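# Move fridge bottles upright onto cart tray, close fridge

## Task

Take each bottle still inside the refrigerator, put it on the cart's top tray standing upright, and afterwards close the refrigerator door fully. Bottles already on that tray must also be upright when you finish. Letting a glass bottle drop a long way fails the task, as does slamming the door (opening or closing), or the robot toppling or being left tilted. Anything that stays in place only because the robot is holding it at the end does not count.

## Robot and tools

ROBOT. A Hello Robot Stretch 4, a single-arm mobile manipulator about 1.6 m tall: an omni-wheel base (rim within 0.23 m of the base origin), a lift sliding on a mast, one arm that telescopes forward, a three-joint wrist (yaw, pitch, roll) and a two-finger gripper. Cameras: head_camera, head_left_camera, head_right_camera, wrist_camera. A loose object may occasionally get nudged by something outside the robot.

FRAMES. Base frame: origin on the floor below the base centre, x forward, y left, z up. hand_pose is reported in it (a point between the open fingertips; with all wrist joints at 0 its axes equal the base axes); the printed position may be slightly wrong. The odometry frame is the base frame as it was when the scene began.

execute_actions. Argument "actions": a list holding exactly one action, or empty (then it only reports state and images). Optional "cameras": list of camera names or ["all"]; omitted/null means all, [] means none; a bad name rejects the call. An action contains "base", "joints", or both, optionally with "pace" and "contact_limits"; or it is {"end_of_arm": "enable_torque"} by itself. All motions in an action begin at once and may finish at different moments. A single action runs at most 15 s.
- base: exactly one relative command, an offset from where the base last reported itself. translate_m: straight drive in metres, forward positive, -2 to 2. strafe_m: sideways metres, left positive, -2 to 2. rotate_rad: turn in place, radians, counter-clockwise (left) positive, -3.2 to 3.2.
- joints: a dictionary of absolute targets by name (one robot, one arm). lift_m 0 to 1.2 m; arm_m extension 0 to 0.55 m; wrist_yaw_rad -1.134 to 4.276 (0 ahead, positive leftward, 3.14 stowed; past 3.4 the arm may obstruct); wrist_pitch_rad -1.117 to 4.259 (0 level, 1.57 pointing down); wrist_roll_rad -1.117 to 4.259 (0 fingers level, positive turns clockwise viewed from behind); gripper_m -0.038 to 0.141, fingertip gap in metres, negative means fingers squeeze each other. Done tolerances: ±0.004 for lift, arm, gripper; ±0.02 yaw and roll; ±0.05 pitch. Targets outside a joint range are clipped and the result notes it; any other out-of-range value or unknown key rejects the call with no motion.
- pace: "slow", "default" (if omitted), "fast", "max". Base speed 0.1/0.3/0.4/0.6 m/s, turning 1/2/3/4 rad/s; with lift above 0.2 these shrink with height, down to 0.3 m/s and 1 rad/s at 1.2 m. Wrist speed is the same at any pace.
- contact_limits: only {"arm_m": value}, 0 (gentlest) to 0.75 (firmest), default 0.5; the arm halts with contact_stop once pushing exceeds it.
- end_of_arm "enable_torque" re-energizes wrist or gripper motors that shut off; they then hold their current angle.
Parts left out of an action can still be driving toward an earlier target without the status saying so. If a result reports a stop, later execute_actions, wait and finished_scene calls in the same reply are skipped.

wait: {"seconds": 0 to 10}; commands nothing, returns state and images. zoom_image: {"camera", "region": [x0, y0, x1, y1]} in pixels, top-left origin, at most 504x504, on the newest full image of that camera. finished_scene: {"scene": current scene number}; ends the scene irreversibly and reports success; the goal must hold on its own then.

RESULTS. base_status/joint_status: "done"; "off_target" (resting short, maybe still pushing); "contact_stop_at_<key>" (blocked; that part goes slack, a slack lift may sag under load, slack wheels may roll); "limit_stop_at_<name>"; "time_out"; "torque_fault" (wrist/gripper motor overloaded, e.g. gripper jammed against something or over ~2 kg in a level gripper; it goes limp until enable_torque). After these, the old target is dropped. on_its_own lists uncommanded events; "held at" is the held target, not the position. "limit_stop_at_tilt": lean over 6 degrees, lift/arm/wheels go limp until upright. "limit_stop_at_own_body": self-collision guard, likely with pitch below -0.2 and roll below -0.4 or above 4; moving away is allowed. To unfold at the start, send lift_m 0.4 with wrist_yaw_rad 0.
lidar_m: 12 distances in metres, 30-degree sectors, first straight ahead then counter-clockwise (4th left, 7th behind, 10th right); "-" is nothing seen or closer than 0.25 m; it misses glass, clear plastic, thin legs, and often the rear. wrist_depth_mm: 7x7 grid of median depths, 100 to 2000 mm, row by row from top left; clear objects omitted, robot body visible.
base_odometry is wheel-based (slip counts as motion); heading -3.142 to 3.142, left positive. If turned_by_wheels and turned_by_imu differ by over ~0.1 rad, a bump or slip happened and heading error is about their difference. base_tilt in degrees, forward/right positive, with a fixed offset up to ~1.5. motor_effort: percent of max, positive toward higher joint values, peak in brackets; small fixed offsets and noise. For wheel_0..2, positive turns the base right. Rest effort out of range means pushing or carrying; a load in a level gripper shifts wrist_pitch effort.

GRIPPING. Command gripper_m below the object's width; deeper squeezes pull the object toward the wrist by up to a third of the difference. Position and "done" don't confirm a grasp; a firm squeeze (target >= 0) shows in gripper effort. Fingertips stuck on a surface: raise the lift.

AVOID. Dropping bottles from height, swinging the fridge door quickly, turning or driving with over 1 kg held and arm_m above 0.2 (worse at fast paces), steady hard pushes or pulls especially with the gripper high or high contact limits, hard hits, and ending with anything only held up by the robot. If tilt on_its_own differs from its start value, a wheel may be on something low.

Each tool is called after "Call:" by a JSON object that holds its "name" and its "arguments", one argument or row to a line.

## Session

Call:
{"name": "execute_actions", "arguments": {
  "actions": []
}}

Scene clock: 0.00 s.
base_odometry: x=+0.000 y=+0.000 heading=+0.000 (m, m, rad; odometry frame)
turned_by_wheels: +0.000 (rad since the last result)
turned_by_imu: +0.000 (rad since the last result)
base_tilt: forward=-0.4 right=+0.2 (deg)
lidar_m: 0.90 0.97 2.97 1.43 2.38 2.22 0.95 0.95 1.07 1.33 1.31 1.47
base_status: not commanded
joint_positions: lift_m=+0.164 arm_m=+0.000 wrist_yaw_rad=+3.171 wrist_pitch_rad=-0.004 wrist_roll_rad=+0.003 gripper_m=+0.057
joint_status: not commanded
motor_effort: lift_m=+22 arm_m=+0 wrist_yaw_rad=+1 wrist_pitch_rad=-6 wrist_roll_rad=-1 gripper_m=-2 wheel_0=+0 wheel_1=+0 wheel_2=+0 (%)
hand_pose: x=-0.1198 y=+0.0789 z=+0.3431 quat_wxyz=(-0.015, +0.002, +0.002, +1.000) (m; base frame)
wrist_depth_mm: - - 135 - - - - / - - 135 1921 - - - / - 111 136 - - - - / 140 138 187 - - - - / 210 1756 1756 1921 - - - / 210 1138 198 1205 195 1205 1205 / 216 778 831 - 891 788 820
pictures: head_camera, head_left_camera, head_right_camera, wrist_camera
Images, in order (width x height): head_camera 420x560, head_left_camera 420x672, head_right_camera 420x672, wrist_camera 616x392.

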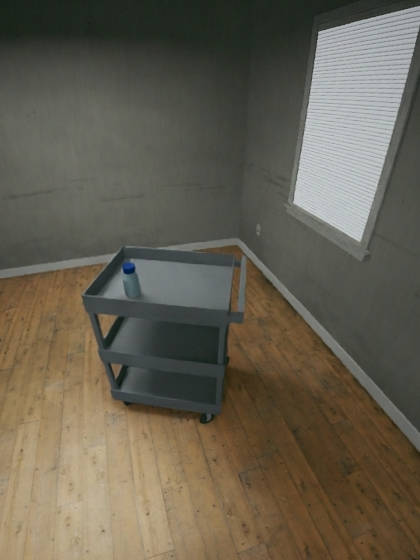

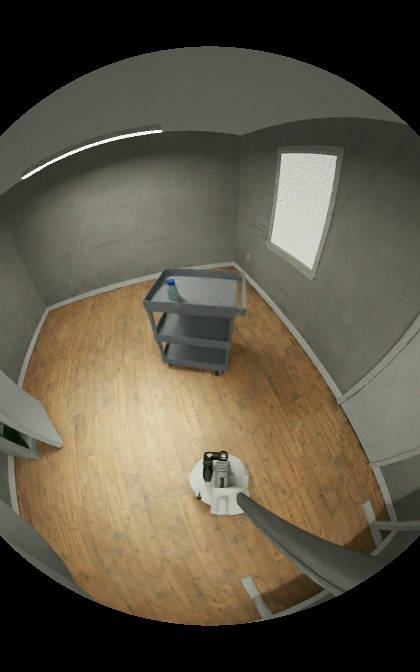

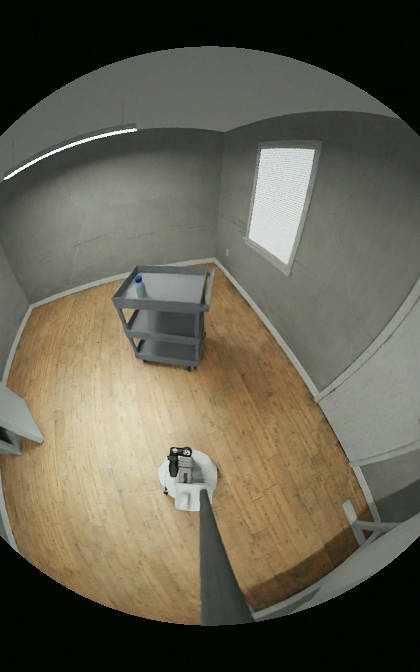

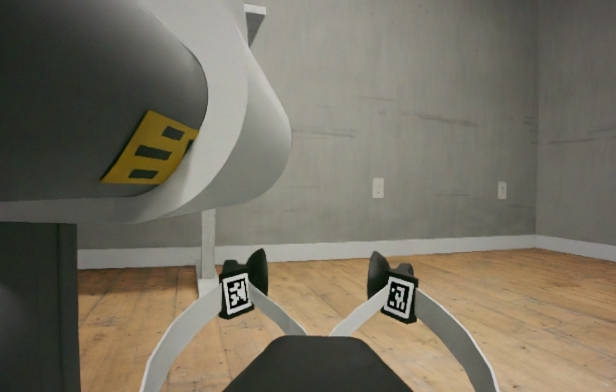

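Call:
{"name": "execute_actions", "arguments": {
  "actions": [
    {"base":{"rotate_rad":1.65},"joints":{"lift_m":0.5,"wrist_yaw_rad":0}}
  ]
}}

Scene clock: 8.03 s.
base_odometry: x=+0.000 y=+0.000 heading=+1.650 (m, m, rad; odometry frame)
turned_by_wheels: +1.650 (rad since the last result)
turned_by_imu: +1.654 (rad since the last result)
base_tilt: forward=-0.3 right=+0.4 (deg)
lidar_m: 1.42 2.34 2.08 0.96 0.96 1.13 1.34 1.32 1.55 0.90 1.01 2.79
base_status: done
joint_positions: lift_m=+0.500 arm_m=+0.000 wrist_yaw_rad=+0.001 wrist_pitch_rad=-0.004 wrist_roll_rad=+0.003 gripper_m=+0.057
joint_status: all done
motor_effort: lift_m=+27(28) arm_m=-1(0) wrist_yaw_rad=-1(12) wrist_pitch_rad=-7(7) wrist_roll_rad=+0(1) gripper_m=-4(4) wheel_0=-1(4) wheel_1=-1(6) wheel_2=-1(10) (%)
hand_pose: x=+0.4597 y=-0.0873 z=+0.6789 quat_wxyz=(+1.000, +0.002, -0.002, +0.000) (m; base frame)
wrist_depth_mm: 1863 1863 - 1336 - - - / 1863 1983 - 1366 - - - / 1863 1983 - 1397 - - - / 1808 - - 1397 - - - / 1863 - - 1366 - - - / 1863 1983 199 1336 195 - - / 1430 1397 1499 - 1576 1397 1537
pictures: head_camera, head_left_camera, head_right_camera, wrist_camera
Images, in order (width x height): head_camera 420x560, head_left_camera 420x672, head_right_camera 420x672, wrist_camera 616x392.

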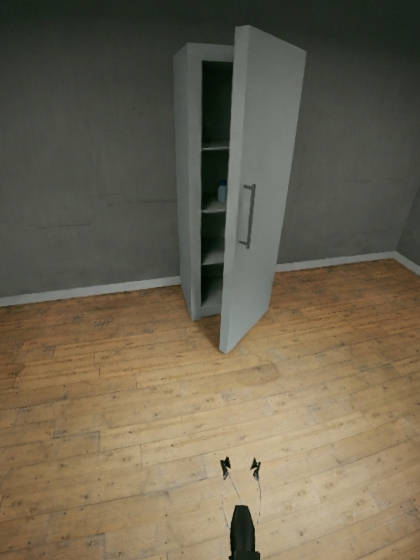

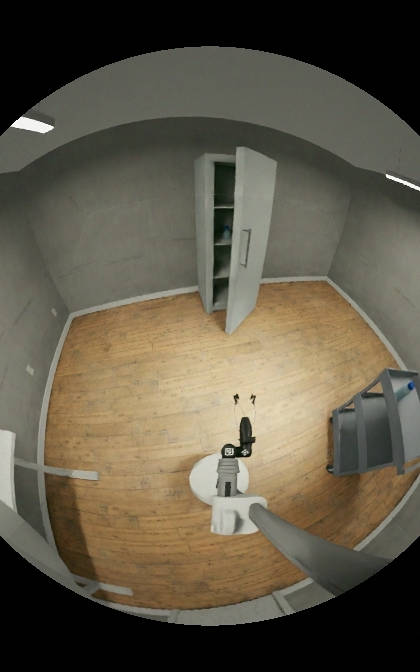

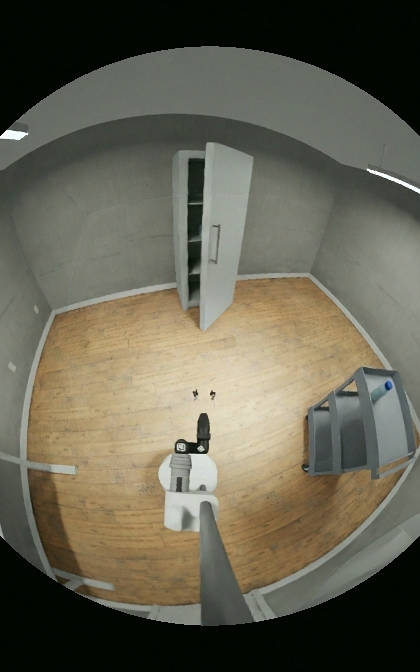

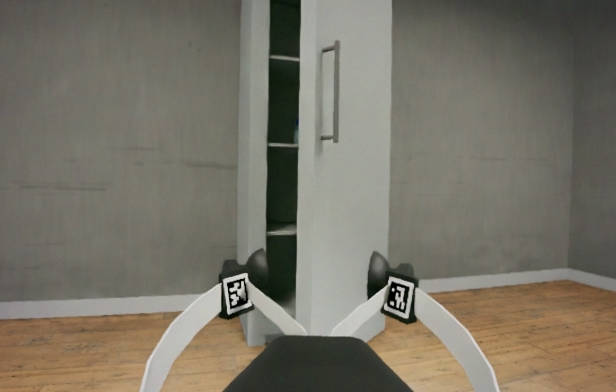

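Call:
{"name": "execute_actions", "arguments": {
  "actions": [
    {"base":{"rotate_rad":0.32},"joints":{"lift_m":0.75,"gripper_m":0}}
  ],
  "cameras": []
}}

Call:
{"name": "execute_actions", "arguments": {
  "actions": [
    {"base":{"translate_m":0.6}}
  ],
  "cameras": []
}}

Call:
{"name": "execute_actions", "arguments": {
  "actions": [
    {"base":{"strafe_m":-0.25}}
  ]
}}

Scene clock: 26.97 s.
base_odometry: x=+0.000 y=+0.000 heading=+1.970 (m, m, rad; odometry frame)
turned_by_wheels: +0.320 (rad since the last result)
turned_by_imu: +0.322 (rad since the last result)
base_tilt: forward=-0.4 right=+0.2 (deg)
lidar_m: 1.83 2.46 1.01 0.97 1.04 1.42 1.31 1.42 0.89 0.90 3.13 1.44
base_status: done
joint_positions: lift_m=+0.750 arm_m=+0.000 wrist_yaw_rad=+0.000 wrist_pitch_rad=-0.004 wrist_roll_rad=+0.003 gripper_m=+0.000
joint_status: all done
motor_effort: lift_m=+27(30) arm_m=+0(0) wrist_yaw_rad=+0(3) wrist_pitch_rad=-7(6) wrist_roll_rad=-3(1) gripper_m=-5(8) wheel_0=-1(5) wheel_1=-1(7) wheel_2=+0(6) (%)
hand_pose: x=+0.4596 y=-0.0874 z=+0.9289 quat_wxyz=(+1.000, +0.002, -0.002, +0.000) (m; base frame)
wrist_depth_mm: - - - - 1863 1182 - / - - - - 1921 1160 - / - - - - - 1138 - / - - - - 1983 1160 - / - - - - 1983 1205 - / - - - 202 185 1229 - / 1983 1921 1983 - 1576 1255 -
pictures: none
No camera images: the call's "cameras" was empty. Leave "cameras" out to get every camera's image.

Scene clock: 30.47 s.
base_odometry: x=-0.233 y=+0.553 heading=+1.970 (m, m, rad; odometry frame)
turned_by_wheels: +0.000 (rad since the last result)
turned_by_imu: -0.001 (rad since the last result)
base_tilt: forward=-0.4 right=+0.4 (deg)
lidar_m: 1.40 1.83 1.80 1.33 1.05 1.42 1.92 1.24 1.18 2.98 2.47 0.89
base_status: done
joint_positions: lift_m=+0.750 arm_m=+0.000 wrist_yaw_rad=+0.000 wrist_pitch_rad=-0.004 wrist_roll_rad=+0.003 gripper_m=+0.000
joint_status: not commanded
motor_effort: lift_m=+26(27) arm_m=-1(1) wrist_yaw_rad=-1(2) wrist_pitch_rad=-7(6) wrist_roll_rad=-2(1) gripper_m=-8(5) wheel_0=-1(6) wheel_1=-1(7) wheel_2=+0(10) (%)
hand_pose: x=+0.4596 y=-0.0874 z=+0.9289 quat_wxyz=(+1.000, +0.002, -0.002, +0.000) (m; base frame)
wrist_depth_mm: 1576 1537 1537 1537 1336 1366 1229 / 1576 1537 1537 1499 1366 1205 976 / 1618 1537 1499 1499 1366 1397 1255 / 1576 1618 1537 1576 1336 1366 1255 / 1618 1537 1537 1499 1281 1397 1205 / 1537 1576 1576 202 185 1397 564 / 1661 1576 1537 - 1042 1025 569
pictures: none
No camera images: the call's "cameras" was empty. Leave "cameras" out to get every camera's image.

Scene clock: 32.60 s.
base_odometry: x=-0.003 y=+0.650 heading=+1.970 (m, m, rad; odometry frame)
turned_by_wheels: +0.000 (rad since the last result)
turned_by_imu: +0.000 (rad since the last result)
base_tilt: forward=-0.2 right=+0.3 (deg)
lidar_m: 1.19 1.83 2.05 1.35 1.30 1.80 1.95 1.02 0.94 2.72 2.45 0.77
base_status: done
joint_positions: lift_m=+0.750 arm_m=+0.000 wrist_yaw_rad=+0.000 wrist_pitch_rad=-0.004 wrist_roll_rad=+0.003 gripper_m=+0.000
joint_status: not commanded
motor_effort: lift_m=+26(26) arm_m=-1(0) wrist_yaw_rad=+0(0) wrist_pitch_rad=-7(7) wrist_roll_rad=-1(3) gripper_m=-6(6) wheel_0=+0(8) wheel_1=+2(5) wheel_2=-1(1) (%)
hand_pose: x=+0.4596 y=-0.0874 z=+0.9290 quat_wxyz=(+1.000, +0.002, -0.002, +0.000) (m; base frame)
wrist_depth_mm: 1537 1537 1499 1464 1397 544 768 / 1537 1537 1537 1537 1025 549 778 / 1576 1537 1576 1499 1397 554 778 / 1618 1618 1576 1537 1160 564 788 / 1618 1576 1537 976 1430 564 788 / 1618 1618 1576 202 185 597 831 / 1537 1537 1576 - 559 609 842
pictures: head_camera, head_left_camera, head_right_camera, wrist_camera
Images, in order (width x height): head_camera 420x560, head_left_camera 420x672, head_right_camera 420x672, wrist_camera 616x392.

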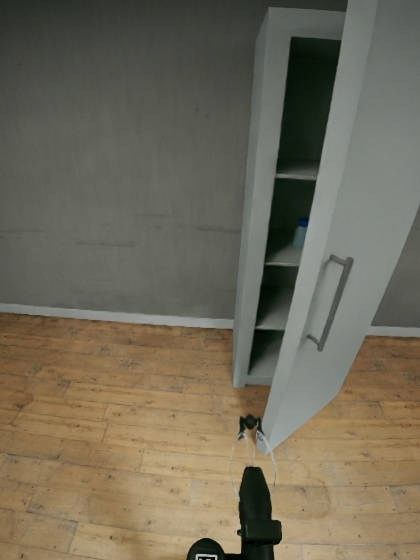

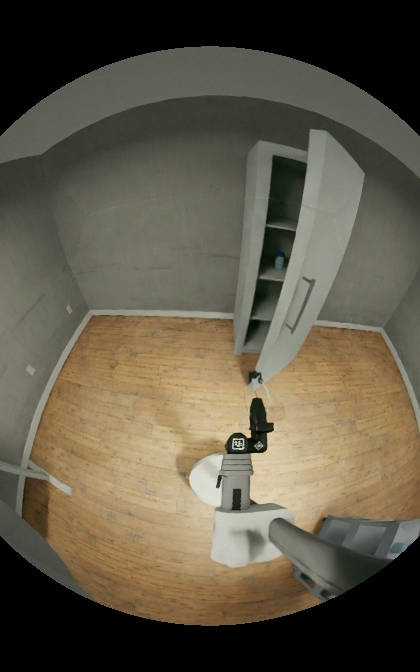

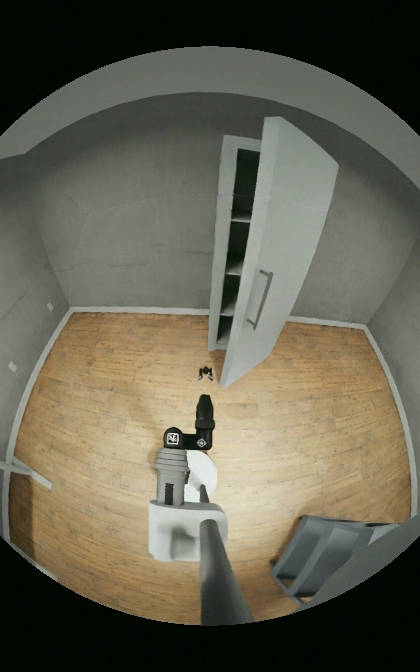

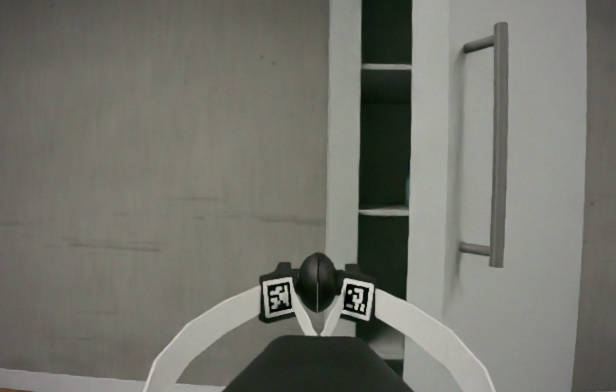

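Call:
{"name": "execute_actions", "arguments": {
  "actions": [
    {"base":{"rotate_rad":-0.04},"joints":{"arm_m":0.45}}
  ],
  "cameras": []
}}

Call:
{"name": "execute_actions", "arguments": {
  "actions": [
    {"base":{"strafe_m":-0.35},"joints":{"wrist_yaw_rad":-0.3},"pace":"slow"}
  ]
}}

Scene clock: 47.10 s.
base_odometry: x=-0.003 y=+0.650 heading=+1.930 (m, m, rad; odometry frame)
turned_by_wheels: -0.040 (rad since the last result)
turned_by_imu: -0.039 (rad since the last result)
base_tilt: forward=-0.4 right=+0.1 (deg)
lidar_m: 0.84 1.83 2.10 1.54 1.29 1.74 1.95 1.02 0.93 2.72 2.57 0.76
base_status: done
joint_positions: lift_m=+0.750 arm_m=+0.449 wrist_yaw_rad=+0.000 wrist_pitch_rad=-0.004 wrist_roll_rad=+0.003 gripper_m=+0.000
joint_status: all done
motor_effort: lift_m=+26(25) arm_m=+7(8) wrist_yaw_rad=-1(1) wrist_pitch_rad=-6(7) wrist_roll_rad=-1(2) gripper_m=-7(8) wheel_0=+0(4) wheel_1=+0(5) wheel_2=+1(5) (%)
hand_pose: x=+0.9082 y=-0.0874 z=+0.9290 quat_wxyz=(+1.000, +0.002, -0.002, +0.000) (m; base frame)
wrist_depth_mm: 1078 1078 1098 530 715 723 691 / 1078 1078 1098 530 946 946 778 / 1118 1098 1060 530 976 976 759 / 1078 1098 1078 535 960 917 768 / 1098 1078 1098 530 991 976 732 / 1138 1098 1098 201 185 976 750 / 1118 1098 1098 - 931 654 759
pictures: none
No camera images: the call's "cameras" was empty. Leave "cameras" out to get every camera's image.

Scene clock: 51.73 s.
base_odometry: x=+0.325 y=+0.773 heading=+1.930 (m, m, rad; odometry frame)
turned_by_wheels: +0.000 (rad since the last result)
turned_by_imu: +0.001 (rad since the last result)
base_tilt: forward=-0.3 right=+0.5 (deg)
lidar_m: 1.17 1.83 2.43 1.62 1.63 2.06 1.96 0.67 0.68 2.36 2.47 0.60
base_status: done
joint_positions: lift_m=+0.750 arm_m=+0.449 wrist_yaw_rad=-0.300 wrist_pitch_rad=-0.004 wrist_roll_rad=+0.003 gripper_m=+0.000
joint_status: all done
motor_effort: lift_m=+26(26) arm_m=+7(7) wrist_yaw_rad=-3(30) wrist_pitch_rad=-6(6) wrist_roll_rad=+0(2) gripper_m=-8(11) wheel_0=+1(25) wheel_1=-1(8) wheel_2=+1(10) (%)
hand_pose: x=+0.8696 y=-0.1687 z=+0.9291 quat_wxyz=(+0.989, +0.001, -0.002, -0.149) (m; base frame)
wrist_depth_mm: 676 768 741 640 404 259 204 / 723 931 960 627 404 259 204 / 707 904 976 634 407 259 206 / 699 723 960 621 407 260 205 / 691 931 991 609 399 258 204 / 699 931 960 202 184 256 204 / 732 904 904 - 355 220 201
pictures: head_camera, head_left_camera, head_right_camera, wrist_camera
Images, in order (width x height): head_camera 420x560, head_left_camera 420x672, head_right_camera 420x672, wrist_camera 616x392.

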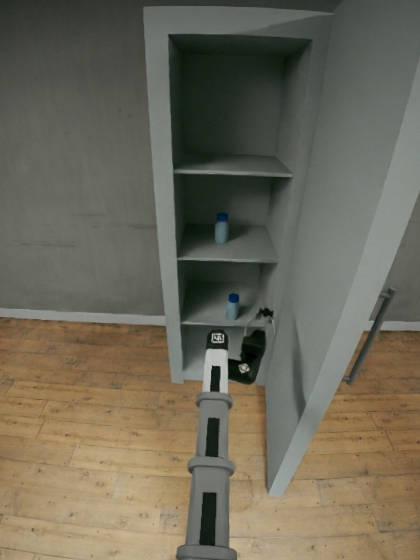

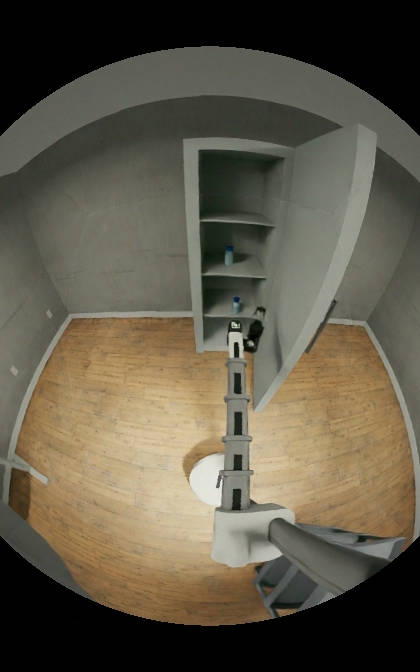

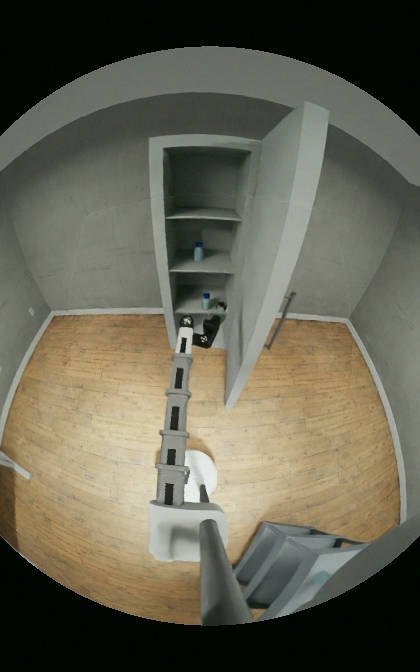

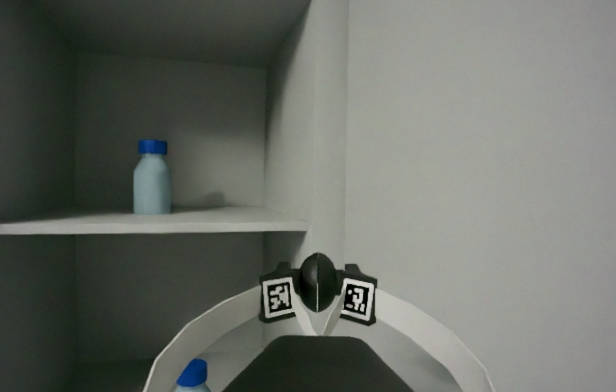

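Call:
{"name": "execute_actions", "arguments": {
  "actions": [
    {"base":{"strafe_m":-0.22},"joints":{"wrist_yaw_rad":-0.6,"arm_m":0.35},"pace":"slow"}
  ],
  "cameras": ["head_camera","head_left_camera"]
}}

Scene clock: 61.17 s.
base_odometry: x=+0.531 y=+0.851 heading=+1.931 (m, m, rad; odometry frame)
turned_by_wheels: +0.001 (rad since the last result)
turned_by_imu: +0.178 (rad since the last result)
base_tilt: forward=-0.5 right=+0.2 (deg)
lidar_m: 1.18 1.92 2.56 1.84 2.00 2.02 0.62 0.53 2.19 2.17 2.18 0.51
base_status: done
joint_positions: lift_m=+0.750 arm_m=+0.351 wrist_yaw_rad=-0.595 wrist_pitch_rad=-0.004 wrist_roll_rad=+0.003 gripper_m=+0.000
joint_status: all done
on_its_own: wrist_yaw_rad is at rest, and its effort (-16) is outside its rest range (-13 to +13)
motor_effort: lift_m=+24(26) arm_m=-4(9) wrist_yaw_rad=-16(98) wrist_pitch_rad=-7(19) wrist_roll_rad=-2(2) gripper_m=-7(9) wheel_0=+8(30) wheel_1=+3(10) wheel_2=+6(20) (%)
hand_pose: x=+0.7115 y=-0.2340 z=+0.9291 quat_wxyz=(+0.956, +0.001, -0.002, -0.293) (m; base frame)
wrist_depth_mm: 759 778 634 289 187 136 - / 904 991 634 289 187 136 - / 891 960 640 289 186 138 - / 707 960 634 289 186 137 - / 917 991 647 250 186 136 - / 917 991 182 203 169 136 - / 878 866 654 - 172 125 -
pictures: head_camera, head_left_camera
Images, in order (width x height): head_camera 420x560, head_left_camera 420x672.

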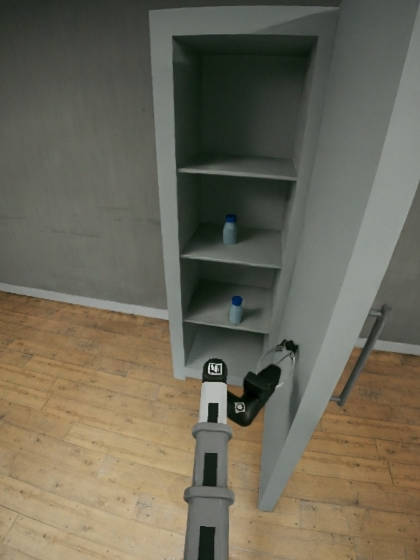

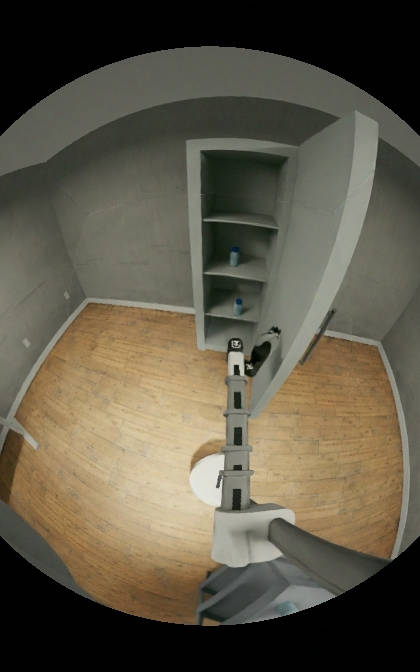

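Call:
{"name": "execute_actions", "arguments": {
  "actions": [
    {"base":{"strafe_m":0.22},"joints":{"wrist_yaw_rad":0,"arm_m":0.1,"gripper_m":0.13,"lift_m":0.85}}
  ],
  "cameras": []
}}

Call:
{"name": "execute_actions", "arguments": {
  "actions": [
    {"base":{"rotate_rad":-0.18}}
  ]
}}

Scene clock: 70.97 s.
base_odometry: x=+0.325 y=+0.773 heading=+1.931 (m, m, rad; odometry frame)
turned_by_wheels: +0.000 (rad since the last result)
turned_by_imu: +0.002 (rad since the last result)
base_tilt: forward=-0.4 right=+0.4 (deg)
lidar_m: 1.20 1.96 2.33 1.61 1.75 1.97 0.88 0.63 0.64 2.39 0.75 0.67
base_status: done
joint_positions: lift_m=+0.850 arm_m=+0.101 wrist_yaw_rad=+0.000 wrist_pitch_rad=-0.004 wrist_roll_rad=+0.003 gripper_m=+0.130
joint_status: all done
motor_effort: lift_m=+27(27) arm_m=-7(6) wrist_yaw_rad=+0(8) wrist_pitch_rad=-7(7) wrist_roll_rad=-2(2) gripper_m=-1(9) wheel_0=+2(8) wheel_1=+0(9) wheel_2=+1(2) (%)
hand_pose: x=+0.5606 y=-0.0874 z=+1.0289 quat_wxyz=(+1.000, +0.002, -0.002, +0.000) (m; base frame)
wrist_depth_mm: 1661 1618 1537 1060 1281 931 615 / 1708 1576 1537 917 1308 854 621 / 1618 1618 1576 1098 1308 931 621 / 1708 1576 1576 1118 1281 917 609 / 1708 1618 1499 960 1255 820 609 / 1756 1661 1537 976 1336 759 597 / 1708 1576 1576 - 1160 854 621
pictures: none
No camera images: the call's "cameras" was empty. Leave "cameras" out to get every camera's image.

Scene clock: 71.83 s.
base_odometry: x=+0.325 y=+0.773 heading=+1.751 (m, m, rad; odometry frame)
turned_by_wheels: -0.180 (rad since the last result)
turned_by_imu: -0.180 (rad since the last result)
base_tilt: forward=-0.4 right=+0.3 (deg)
lidar_m: 1.20 1.83 2.44 1.62 1.63 2.05 1.94 0.68 0.66 2.37 2.47 0.66
base_status: done
joint_positions: lift_m=+0.850 arm_m=+0.101 wrist_yaw_rad=+0.000 wrist_pitch_rad=-0.004 wrist_roll_rad=+0.003 gripper_m=+0.130
joint_status: not commanded
motor_effort: lift_m=+27(27) arm_m=-7(7) wrist_yaw_rad=+0(0) wrist_pitch_rad=-6(7) wrist_roll_rad=-2(0) gripper_m=+1(1) wheel_0=+0(4) wheel_1=-1(8) wheel_2=-1(5) (%)
hand_pose: x=+0.5606 y=-0.0875 z=+1.0289 quat_wxyz=(+1.000, +0.002, -0.002, +0.000) (m; base frame)
wrist_depth_mm: 1397 1464 1042 1308 904 535 377 / 1397 1464 931 1336 891 535 377 / 1499 1499 1078 1336 904 535 379 / 1464 1499 1098 1336 917 535 379 / 1464 1464 960 1336 917 492 375 / 1499 1499 917 1366 809 433 373 / 1464 1537 1025 - 854 496 368
pictures: head_camera, head_left_camera, head_right_camera, wrist_camera
Images, in order (width x height): head_camera 420x560, head_left_camera 420x672, head_right_camera 420x672, wrist_camera 616x392.

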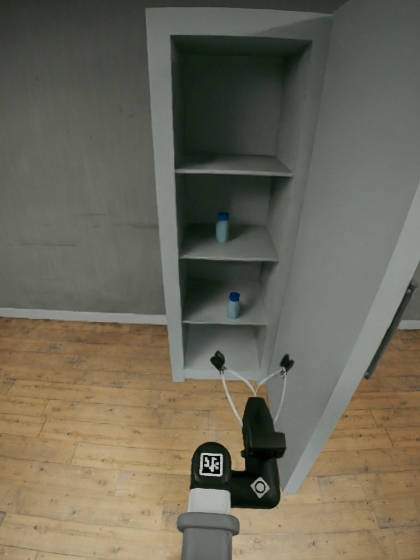

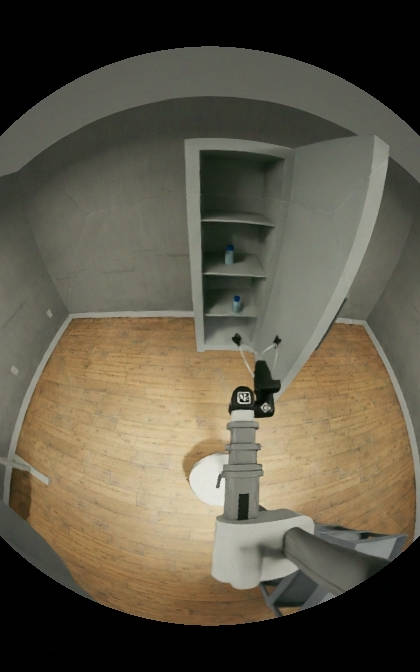

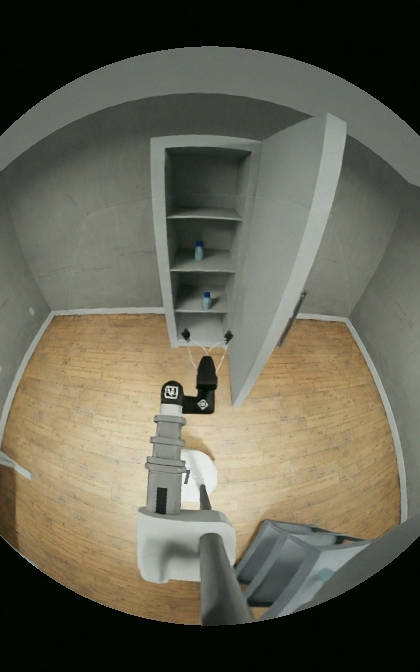

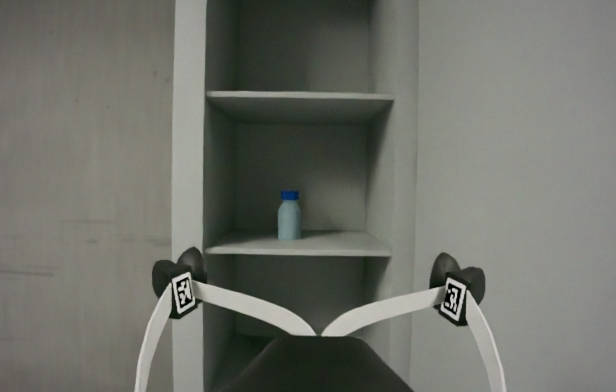

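Call:
{"name": "execute_actions", "arguments": {
  "actions": [
    {"base":{"strafe_m":0.08},"joints":{"lift_m":0.82}}
  ],
  "cameras": []
}}

Call:
{"name": "execute_actions", "arguments": {
  "actions": [
    {"base":{"translate_m":0.42},"joints":{"arm_m":0.3}}
  ]
}}

Scene clock: 88.87 s.
base_odometry: x=+0.246 y=+0.759 heading=+1.751 (m, m, rad; odometry frame)
turned_by_wheels: +0.000 (rad since the last result)
turned_by_imu: +0.001 (rad since the last result)
base_tilt: forward=-0.3 right=+0.4 (deg)
lidar_m: 1.20 1.81 2.35 1.53 1.54 2.06 1.94 0.78 0.71 2.42 2.55 0.70
base_status: done
joint_positions: lift_m=+0.820 arm_m=+0.101 wrist_yaw_rad=+0.000 wrist_pitch_rad=-0.004 wrist_roll_rad=+0.003 gripper_m=+0.130
joint_status: all done
motor_effort: lift_m=+15(25) arm_m=-7(7) wrist_yaw_rad=-1(1) wrist_pitch_rad=-7(6) wrist_roll_rad=-2(2) gripper_m=+1(1) wheel_0=+2(5) wheel_1=-1(6) wheel_2=+0(2) (%)
hand_pose: x=+0.5606 y=-0.0874 z=+0.9998 quat_wxyz=(+1.000, +0.002, -0.002, +0.000) (m; base frame)
wrist_depth_mm: 1430 1499 976 1281 1229 683 492 / 1430 1499 991 1160 991 707 492 / 1464 1397 1042 1336 1229 707 477 / 1499 1464 1078 1336 1205 699 480 / 1499 1430 904 1308 1060 647 477 / 1464 1499 891 1336 917 554 488 / 1499 1430 991 - 976 661 480
pictures: none
No camera images: the call's "cameras" was empty. Leave "cameras" out to get every camera's image.

Scene clock: 91.73 s.
base_odometry: x=+0.171 y=+1.172 heading=+1.751 (m, m, rad; odometry frame)
turned_by_wheels: +0.000 (rad since the last result)
turned_by_imu: +0.000 (rad since the last result)
base_tilt: forward=-0.4 right=+0.4 (deg)
lidar_m: 0.79 1.42 1.88 2.28 1.73 2.13 2.33 0.99 1.35 2.45 0.41 0.58
base_status: done
joint_positions: lift_m=+0.820 arm_m=+0.299 wrist_yaw_rad=+0.000 wrist_pitch_rad=-0.004 wrist_roll_rad=+0.003 gripper_m=+0.130
joint_status: all done
motor_effort: lift_m=+16(16) arm_m=+7(7) wrist_yaw_rad=+0(1) wrist_pitch_rad=-6(6) wrist_roll_rad=+0(0) gripper_m=+0(1) wheel_0=+0(4) wheel_1=+1(4) wheel_2=+2(9) (%)
hand_pose: x=+0.7582 y=-0.0874 z=+0.9998 quat_wxyz=(+1.000, +0.002, -0.002, +0.000) (m; base frame)
wrist_depth_mm: 282 394 569 574 564 525 399 / 279 402 715 715 723 559 402 / 283 402 715 707 715 564 402 / 286 407 732 707 723 564 397 / 287 379 621 473 715 525 397 / 289 347 330 397 336 338 366 / 290 330 310 - 310 312 336
pictures: head_camera, head_left_camera, head_right_camera, wrist_camera
Images, in order (width x height): head_camera 420x560, head_left_camera 420x672, head_right_camera 420x672, wrist_camera 616x392.

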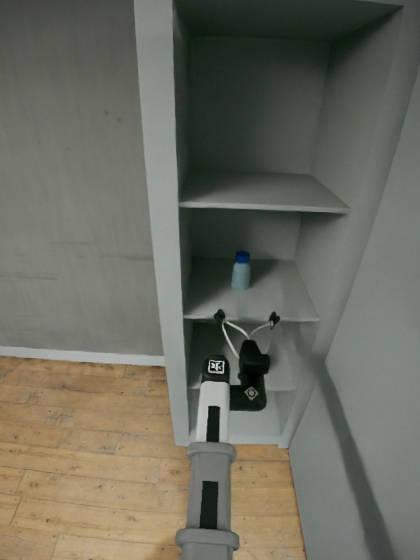

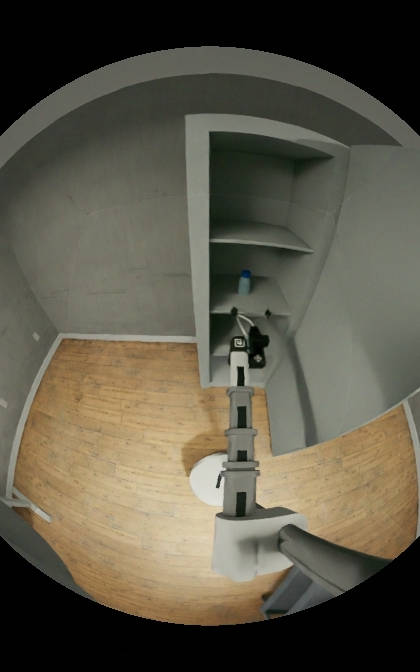

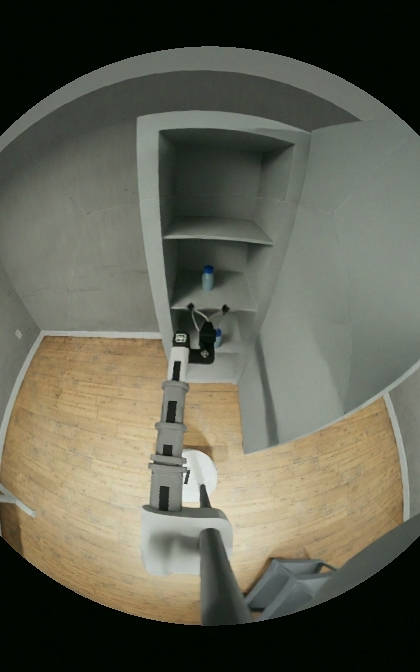

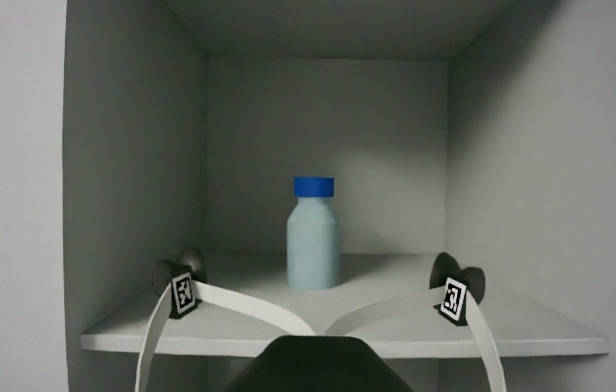

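Call:
{"name": "execute_actions", "arguments": {
  "actions": [
    {"base":{"translate_m":0.04},"joints":{"arm_m":0.53,"lift_m":0.808}}
  ],
  "cameras": ["wrist_camera","head_camera"]
}}

Scene clock: 101.10 s.
base_odometry: x=+0.163 y=+1.211 heading=+1.751 (m, m, rad; odometry frame)
turned_by_wheels: +0.000 (rad since the last result)
turned_by_imu: +0.001 (rad since the last result)
base_tilt: forward=-0.4 right=+0.3 (deg)
lidar_m: 0.76 1.37 1.82 2.28 1.73 2.09 1.49 1.04 1.43 0.46 0.40 0.56
base_status: done
joint_positions: lift_m=+0.808 arm_m=+0.529 wrist_yaw_rad=+0.000 wrist_pitch_rad=-0.004 wrist_roll_rad=+0.003 gripper_m=+0.130
joint_status: all done
motor_effort: lift_m=+15(15) arm_m=+7(9) wrist_yaw_rad=+0(1) wrist_pitch_rad=-6(6) wrist_roll_rad=-2(1) gripper_m=+0(1) wheel_0=-1(5) wheel_1=-1(8) wheel_2=+2(8) (%)
hand_pose: x=+0.9882 y=-0.0874 z=+0.9879 quat_wxyz=(+1.000, +0.002, -0.002, +0.000) (m; base frame)
wrist_depth_mm: 282 413 445 445 449 445 384 / 279 421 442 445 445 449 387 / 282 424 452 449 452 452 387 / 282 427 452 206 455 455 392 / 282 397 452 196 452 452 384 / 279 320 206 193 307 303 353 / 239 236 243 - 264 246 259
pictures: head_camera, wrist_camera
Images, in order (width x height): head_camera 420x560, wrist_camera 616x392.

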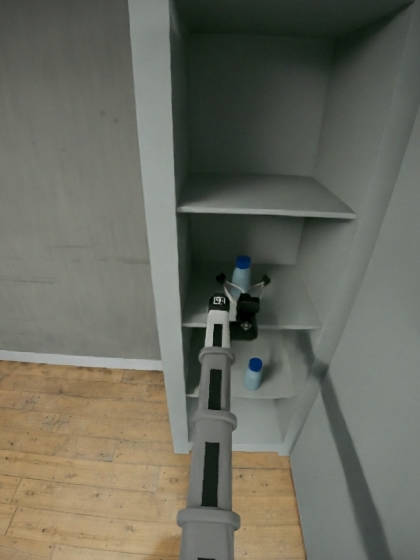

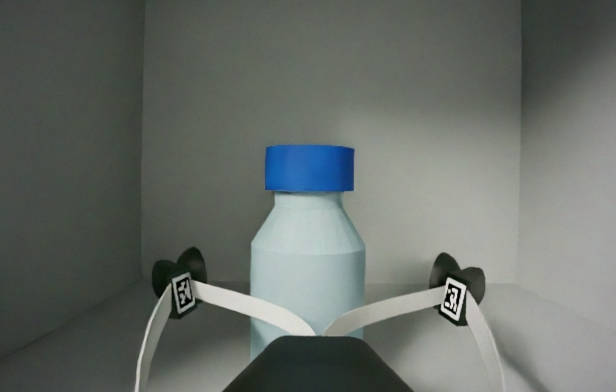

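Call:
{"name": "execute_actions", "arguments": {
  "actions": [
    {"joints":{"arm_m":0.548,"lift_m":0.797}}
  ],
  "cameras": []
}}

Call:
{"name": "execute_actions", "arguments": {
  "actions": [
    {"joints":{"gripper_m":0.0}}
  ],
  "cameras": ["wrist_camera"]
}}

Call:
{"name": "execute_actions", "arguments": {
  "actions": [
    {"joints":{"lift_m":0.83}}
  ],
  "cameras": ["wrist_camera","head_camera"]
}}

Scene clock: 114.73 s.
base_odometry: x=+0.163 y=+1.211 heading=+1.751 (m, m, rad; odometry frame)
turned_by_wheels: +0.000 (rad since the last result)
turned_by_imu: +0.001 (rad since the last result)
base_tilt: forward=-0.4 right=+0.4 (deg)
lidar_m: 0.75 1.39 1.82 2.26 1.72 2.10 1.46 1.02 1.41 0.50 0.37 0.57
base_status: not commanded
joint_positions: lift_m=+0.797 arm_m=+0.547 wrist_yaw_rad=+0.000 wrist_pitch_rad=-0.004 wrist_roll_rad=+0.003 gripper_m=+0.130
joint_status: all done
motor_effort: lift_m=+15(16) arm_m=+7(8) wrist_yaw_rad=-1(2) wrist_pitch_rad=-6(6) wrist_roll_rad=+0(2) gripper_m=+0(0) wheel_0=-1(1) wheel_1=-1(1) wheel_2=+2(2) (%)
hand_pose: x=+1.0062 y=-0.0874 z=+0.9769 quat_wxyz=(+1.000, +0.002, -0.002, +0.000) (m; base frame)
wrist_depth_mm: 283 413 430 427 427 427 384 / 279 418 427 433 430 430 387 / 282 424 430 183 430 436 387 / 283 427 433 187 430 436 387 / 283 397 436 176 433 439 382 / 276 290 199 174 278 277 327 / 216 216 220 - 239 224 229
pictures: none
No camera images: the call's "cameras" was empty. Leave "cameras" out to get every camera's image.

Scene clock: 116.93 s.
base_odometry: x=+0.163 y=+1.211 heading=+1.751 (m, m, rad; odometry frame)
turned_by_wheels: +0.000 (rad since the last result)
turned_by_imu: +0.001 (rad since the last result)
base_tilt: forward=-0.5 right=+0.4 (deg)
lidar_m: 0.75 1.37 1.86 2.28 1.74 2.12 1.47 1.01 1.42 0.48 0.41 0.56
base_status: not commanded
joint_positions: lift_m=+0.797 arm_m=+0.547 wrist_yaw_rad=+0.001 wrist_pitch_rad=-0.004 wrist_roll_rad=+0.003 gripper_m=+0.001
joint_status: all done
motor_effort: lift_m=+15(15) arm_m=+7(6) wrist_yaw_rad=-3(4) wrist_pitch_rad=-6(7) wrist_roll_rad=-3(1) gripper_m=-29(26) wheel_0=+0(1) wheel_1=-1(1) wheel_2=+2(2) (%)
hand_pose: x=+1.0063 y=-0.0872 z=+0.9769 quat_wxyz=(+1.000, +0.002, -0.002, +0.000) (m; base frame)
wrist_depth_mm: 282 413 427 427 424 430 384 / 281 413 430 427 433 430 384 / 282 418 427 158 427 433 389 / 285 424 433 164 439 433 387 / 286 427 436 151 436 433 382 / 276 287 179 152 173 303 329 / 217 216 221 - 224 209 229
pictures: wrist_camera
Images, in order (width x height): wrist_camera 616x392.

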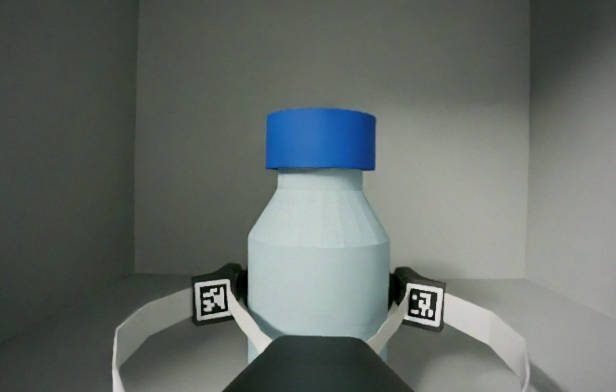

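Scene clock: 117.87 s.
base_odometry: x=+0.163 y=+1.211 heading=+1.751 (m, m, rad; odometry frame)
turned_by_wheels: +0.000 (rad since the last result)
turned_by_imu: +0.000 (rad since the last result)
base_tilt: forward=-0.5 right=+0.4 (deg)
lidar_m: 0.73 1.36 1.80 2.29 1.72 2.14 1.44 1.02 1.44 0.50 0.39 0.57
base_status: not commanded
joint_positions: lift_m=+0.829 arm_m=+0.547 wrist_yaw_rad=+0.000 wrist_pitch_rad=+0.000 wrist_roll_rad=+0.003 gripper_m=+0.001
joint_status: all done
motor_effort: lift_m=+28(29) arm_m=+6(6) wrist_yaw_rad=-2(4) wrist_pitch_rad=-19(19) wrist_roll_rad=-2(0) gripper_m=-27(28) wheel_0=+0(0) wheel_1=+0(0) wheel_2=+2(2) (%)
hand_pose: x=+1.0063 y=-0.0873 z=+1.0076 quat_wxyz=(+1.000, +0.002, +0.000, +0.000) (m; base frame)
wrist_depth_mm: 285 413 424 427 427 427 384 / 278 418 427 430 427 427 387 / 281 427 430 156 433 433 387 / 283 427 433 162 433 436 384 / 285 427 436 151 433 436 384 / 283 349 178 151 174 375 368 / 265 271 277 - 281 263 296
pictures: head_camera, wrist_camera
Images, in order (width x height): head_camera 420x560, wrist_camera 616x392.

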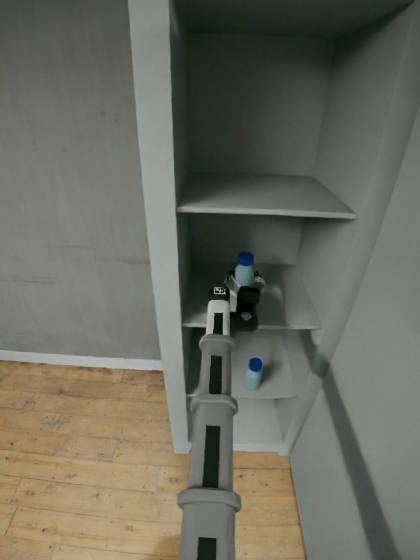

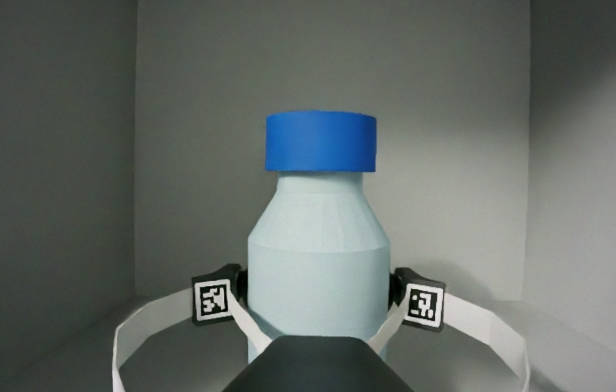

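Call:
{"name": "execute_actions", "arguments": {
  "actions": [
    {"joints":{"arm_m":0}}
  ],
  "cameras": []
}}

Call:
{"name": "execute_actions", "arguments": {
  "actions": [
    {"base":{"rotate_rad":3.2},"joints":{"lift_m":0.95},"pace":"slow"}
  ]
}}

Scene clock: 132.27 s.
base_odometry: x=+0.163 y=+1.211 heading=+1.751 (m, m, rad; odometry frame)
turned_by_wheels: +0.000 (rad since the last result)
turned_by_imu: +0.001 (rad since the last result)
base_tilt: forward=-0.6 right=+0.3 (deg)
lidar_m: 0.37 1.37 1.82 2.28 1.72 2.11 1.46 1.04 1.41 0.50 0.41 0.42
base_status: not commanded
joint_positions: lift_m=+0.829 arm_m=+0.001 wrist_yaw_rad=+0.000 wrist_pitch_rad=+0.000 wrist_roll_rad=+0.003 gripper_m=+0.001
joint_status: all done
motor_effort: lift_m=+28(28) arm_m=-7(9) wrist_yaw_rad=+0(3) wrist_pitch_rad=-19(19) wrist_roll_rad=+0(1) gripper_m=-25(24) wheel_0=+0(0) wheel_1=-1(1) wheel_2=+2(2) (%)
hand_pose: x=+0.4608 y=-0.0875 z=+1.0075 quat_wxyz=(+1.000, +0.002, +0.000, +0.000) (m; base frame)
wrist_depth_mm: 1078 530 603 654 634 549 473 / 1118 535 732 891 866 580 473 / 1098 539 788 156 917 585 473 / 1098 539 798 162 960 574 466 / 1098 554 621 152 574 585 469 / 1118 549 179 151 174 554 469 / 1138 549 699 - 878 554 466
pictures: none
No camera images: the call's "cameras" was empty. Leave "cameras" out to get every camera's image.

Scene clock: 136.77 s.
base_odometry: x=+0.163 y=+1.211 heading=-1.332 (m, m, rad; odometry frame)
turned_by_wheels: +3.200 (rad since the last result)
turned_by_imu: +3.207 (rad since the last result)
base_tilt: forward=-0.3 right=+0.2 (deg)
lidar_m: 0.37 1.04 2.56 0.41 0.38 0.62 0.76 1.36 1.90 2.24 1.68 0.40
base_status: done
joint_positions: lift_m=+0.949 arm_m=+0.001 wrist_yaw_rad=+0.000 wrist_pitch_rad=+0.000 wrist_roll_rad=+0.003 gripper_m=+0.001
joint_status: all done
motor_effort: lift_m=+28(30) arm_m=-7(7) wrist_yaw_rad=+0(0) wrist_pitch_rad=-19(19) wrist_roll_rad=-2(1) gripper_m=-28(27) wheel_0=+0(2) wheel_1=-1(6) wheel_2=-1(6) (%)
hand_pose: x=+0.4608 y=-0.0874 z=+1.1275 quat_wxyz=(+1.000, +0.002, +0.000, +0.000) (m; base frame)
wrist_depth_mm: - - - - - - - / - - - - - - - / - - - 156 - - - / - - - 162 - - - / - - - 151 - - - / 878 946 178 151 174 - - / 1205 1281 - - - - -
pictures: head_camera, head_left_camera, head_right_camera, wrist_camera
Images, in order (width x height): head_camera 420x560, head_left_camera 420x672, head_right_camera 420x672, wrist_camera 616x392.

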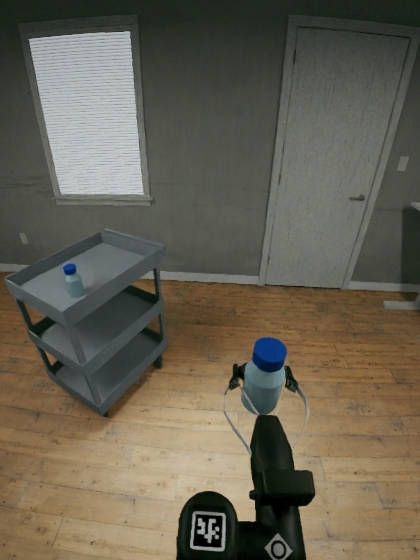

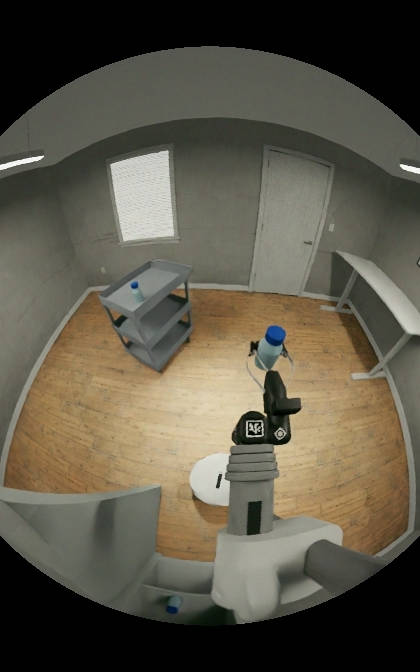

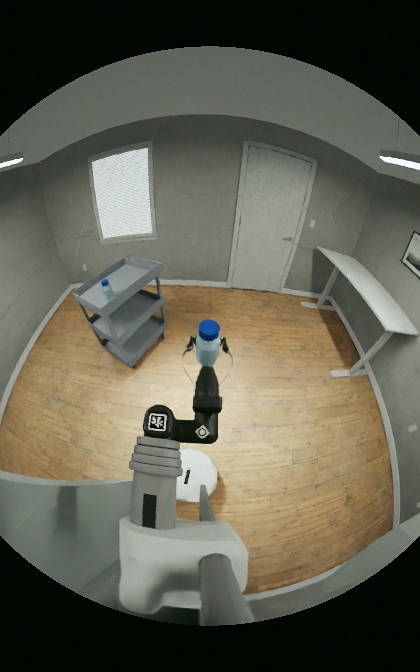

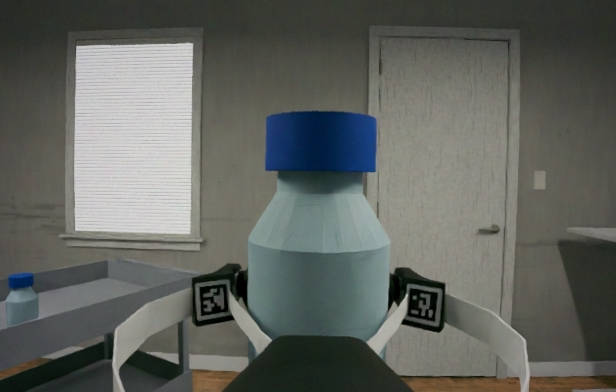

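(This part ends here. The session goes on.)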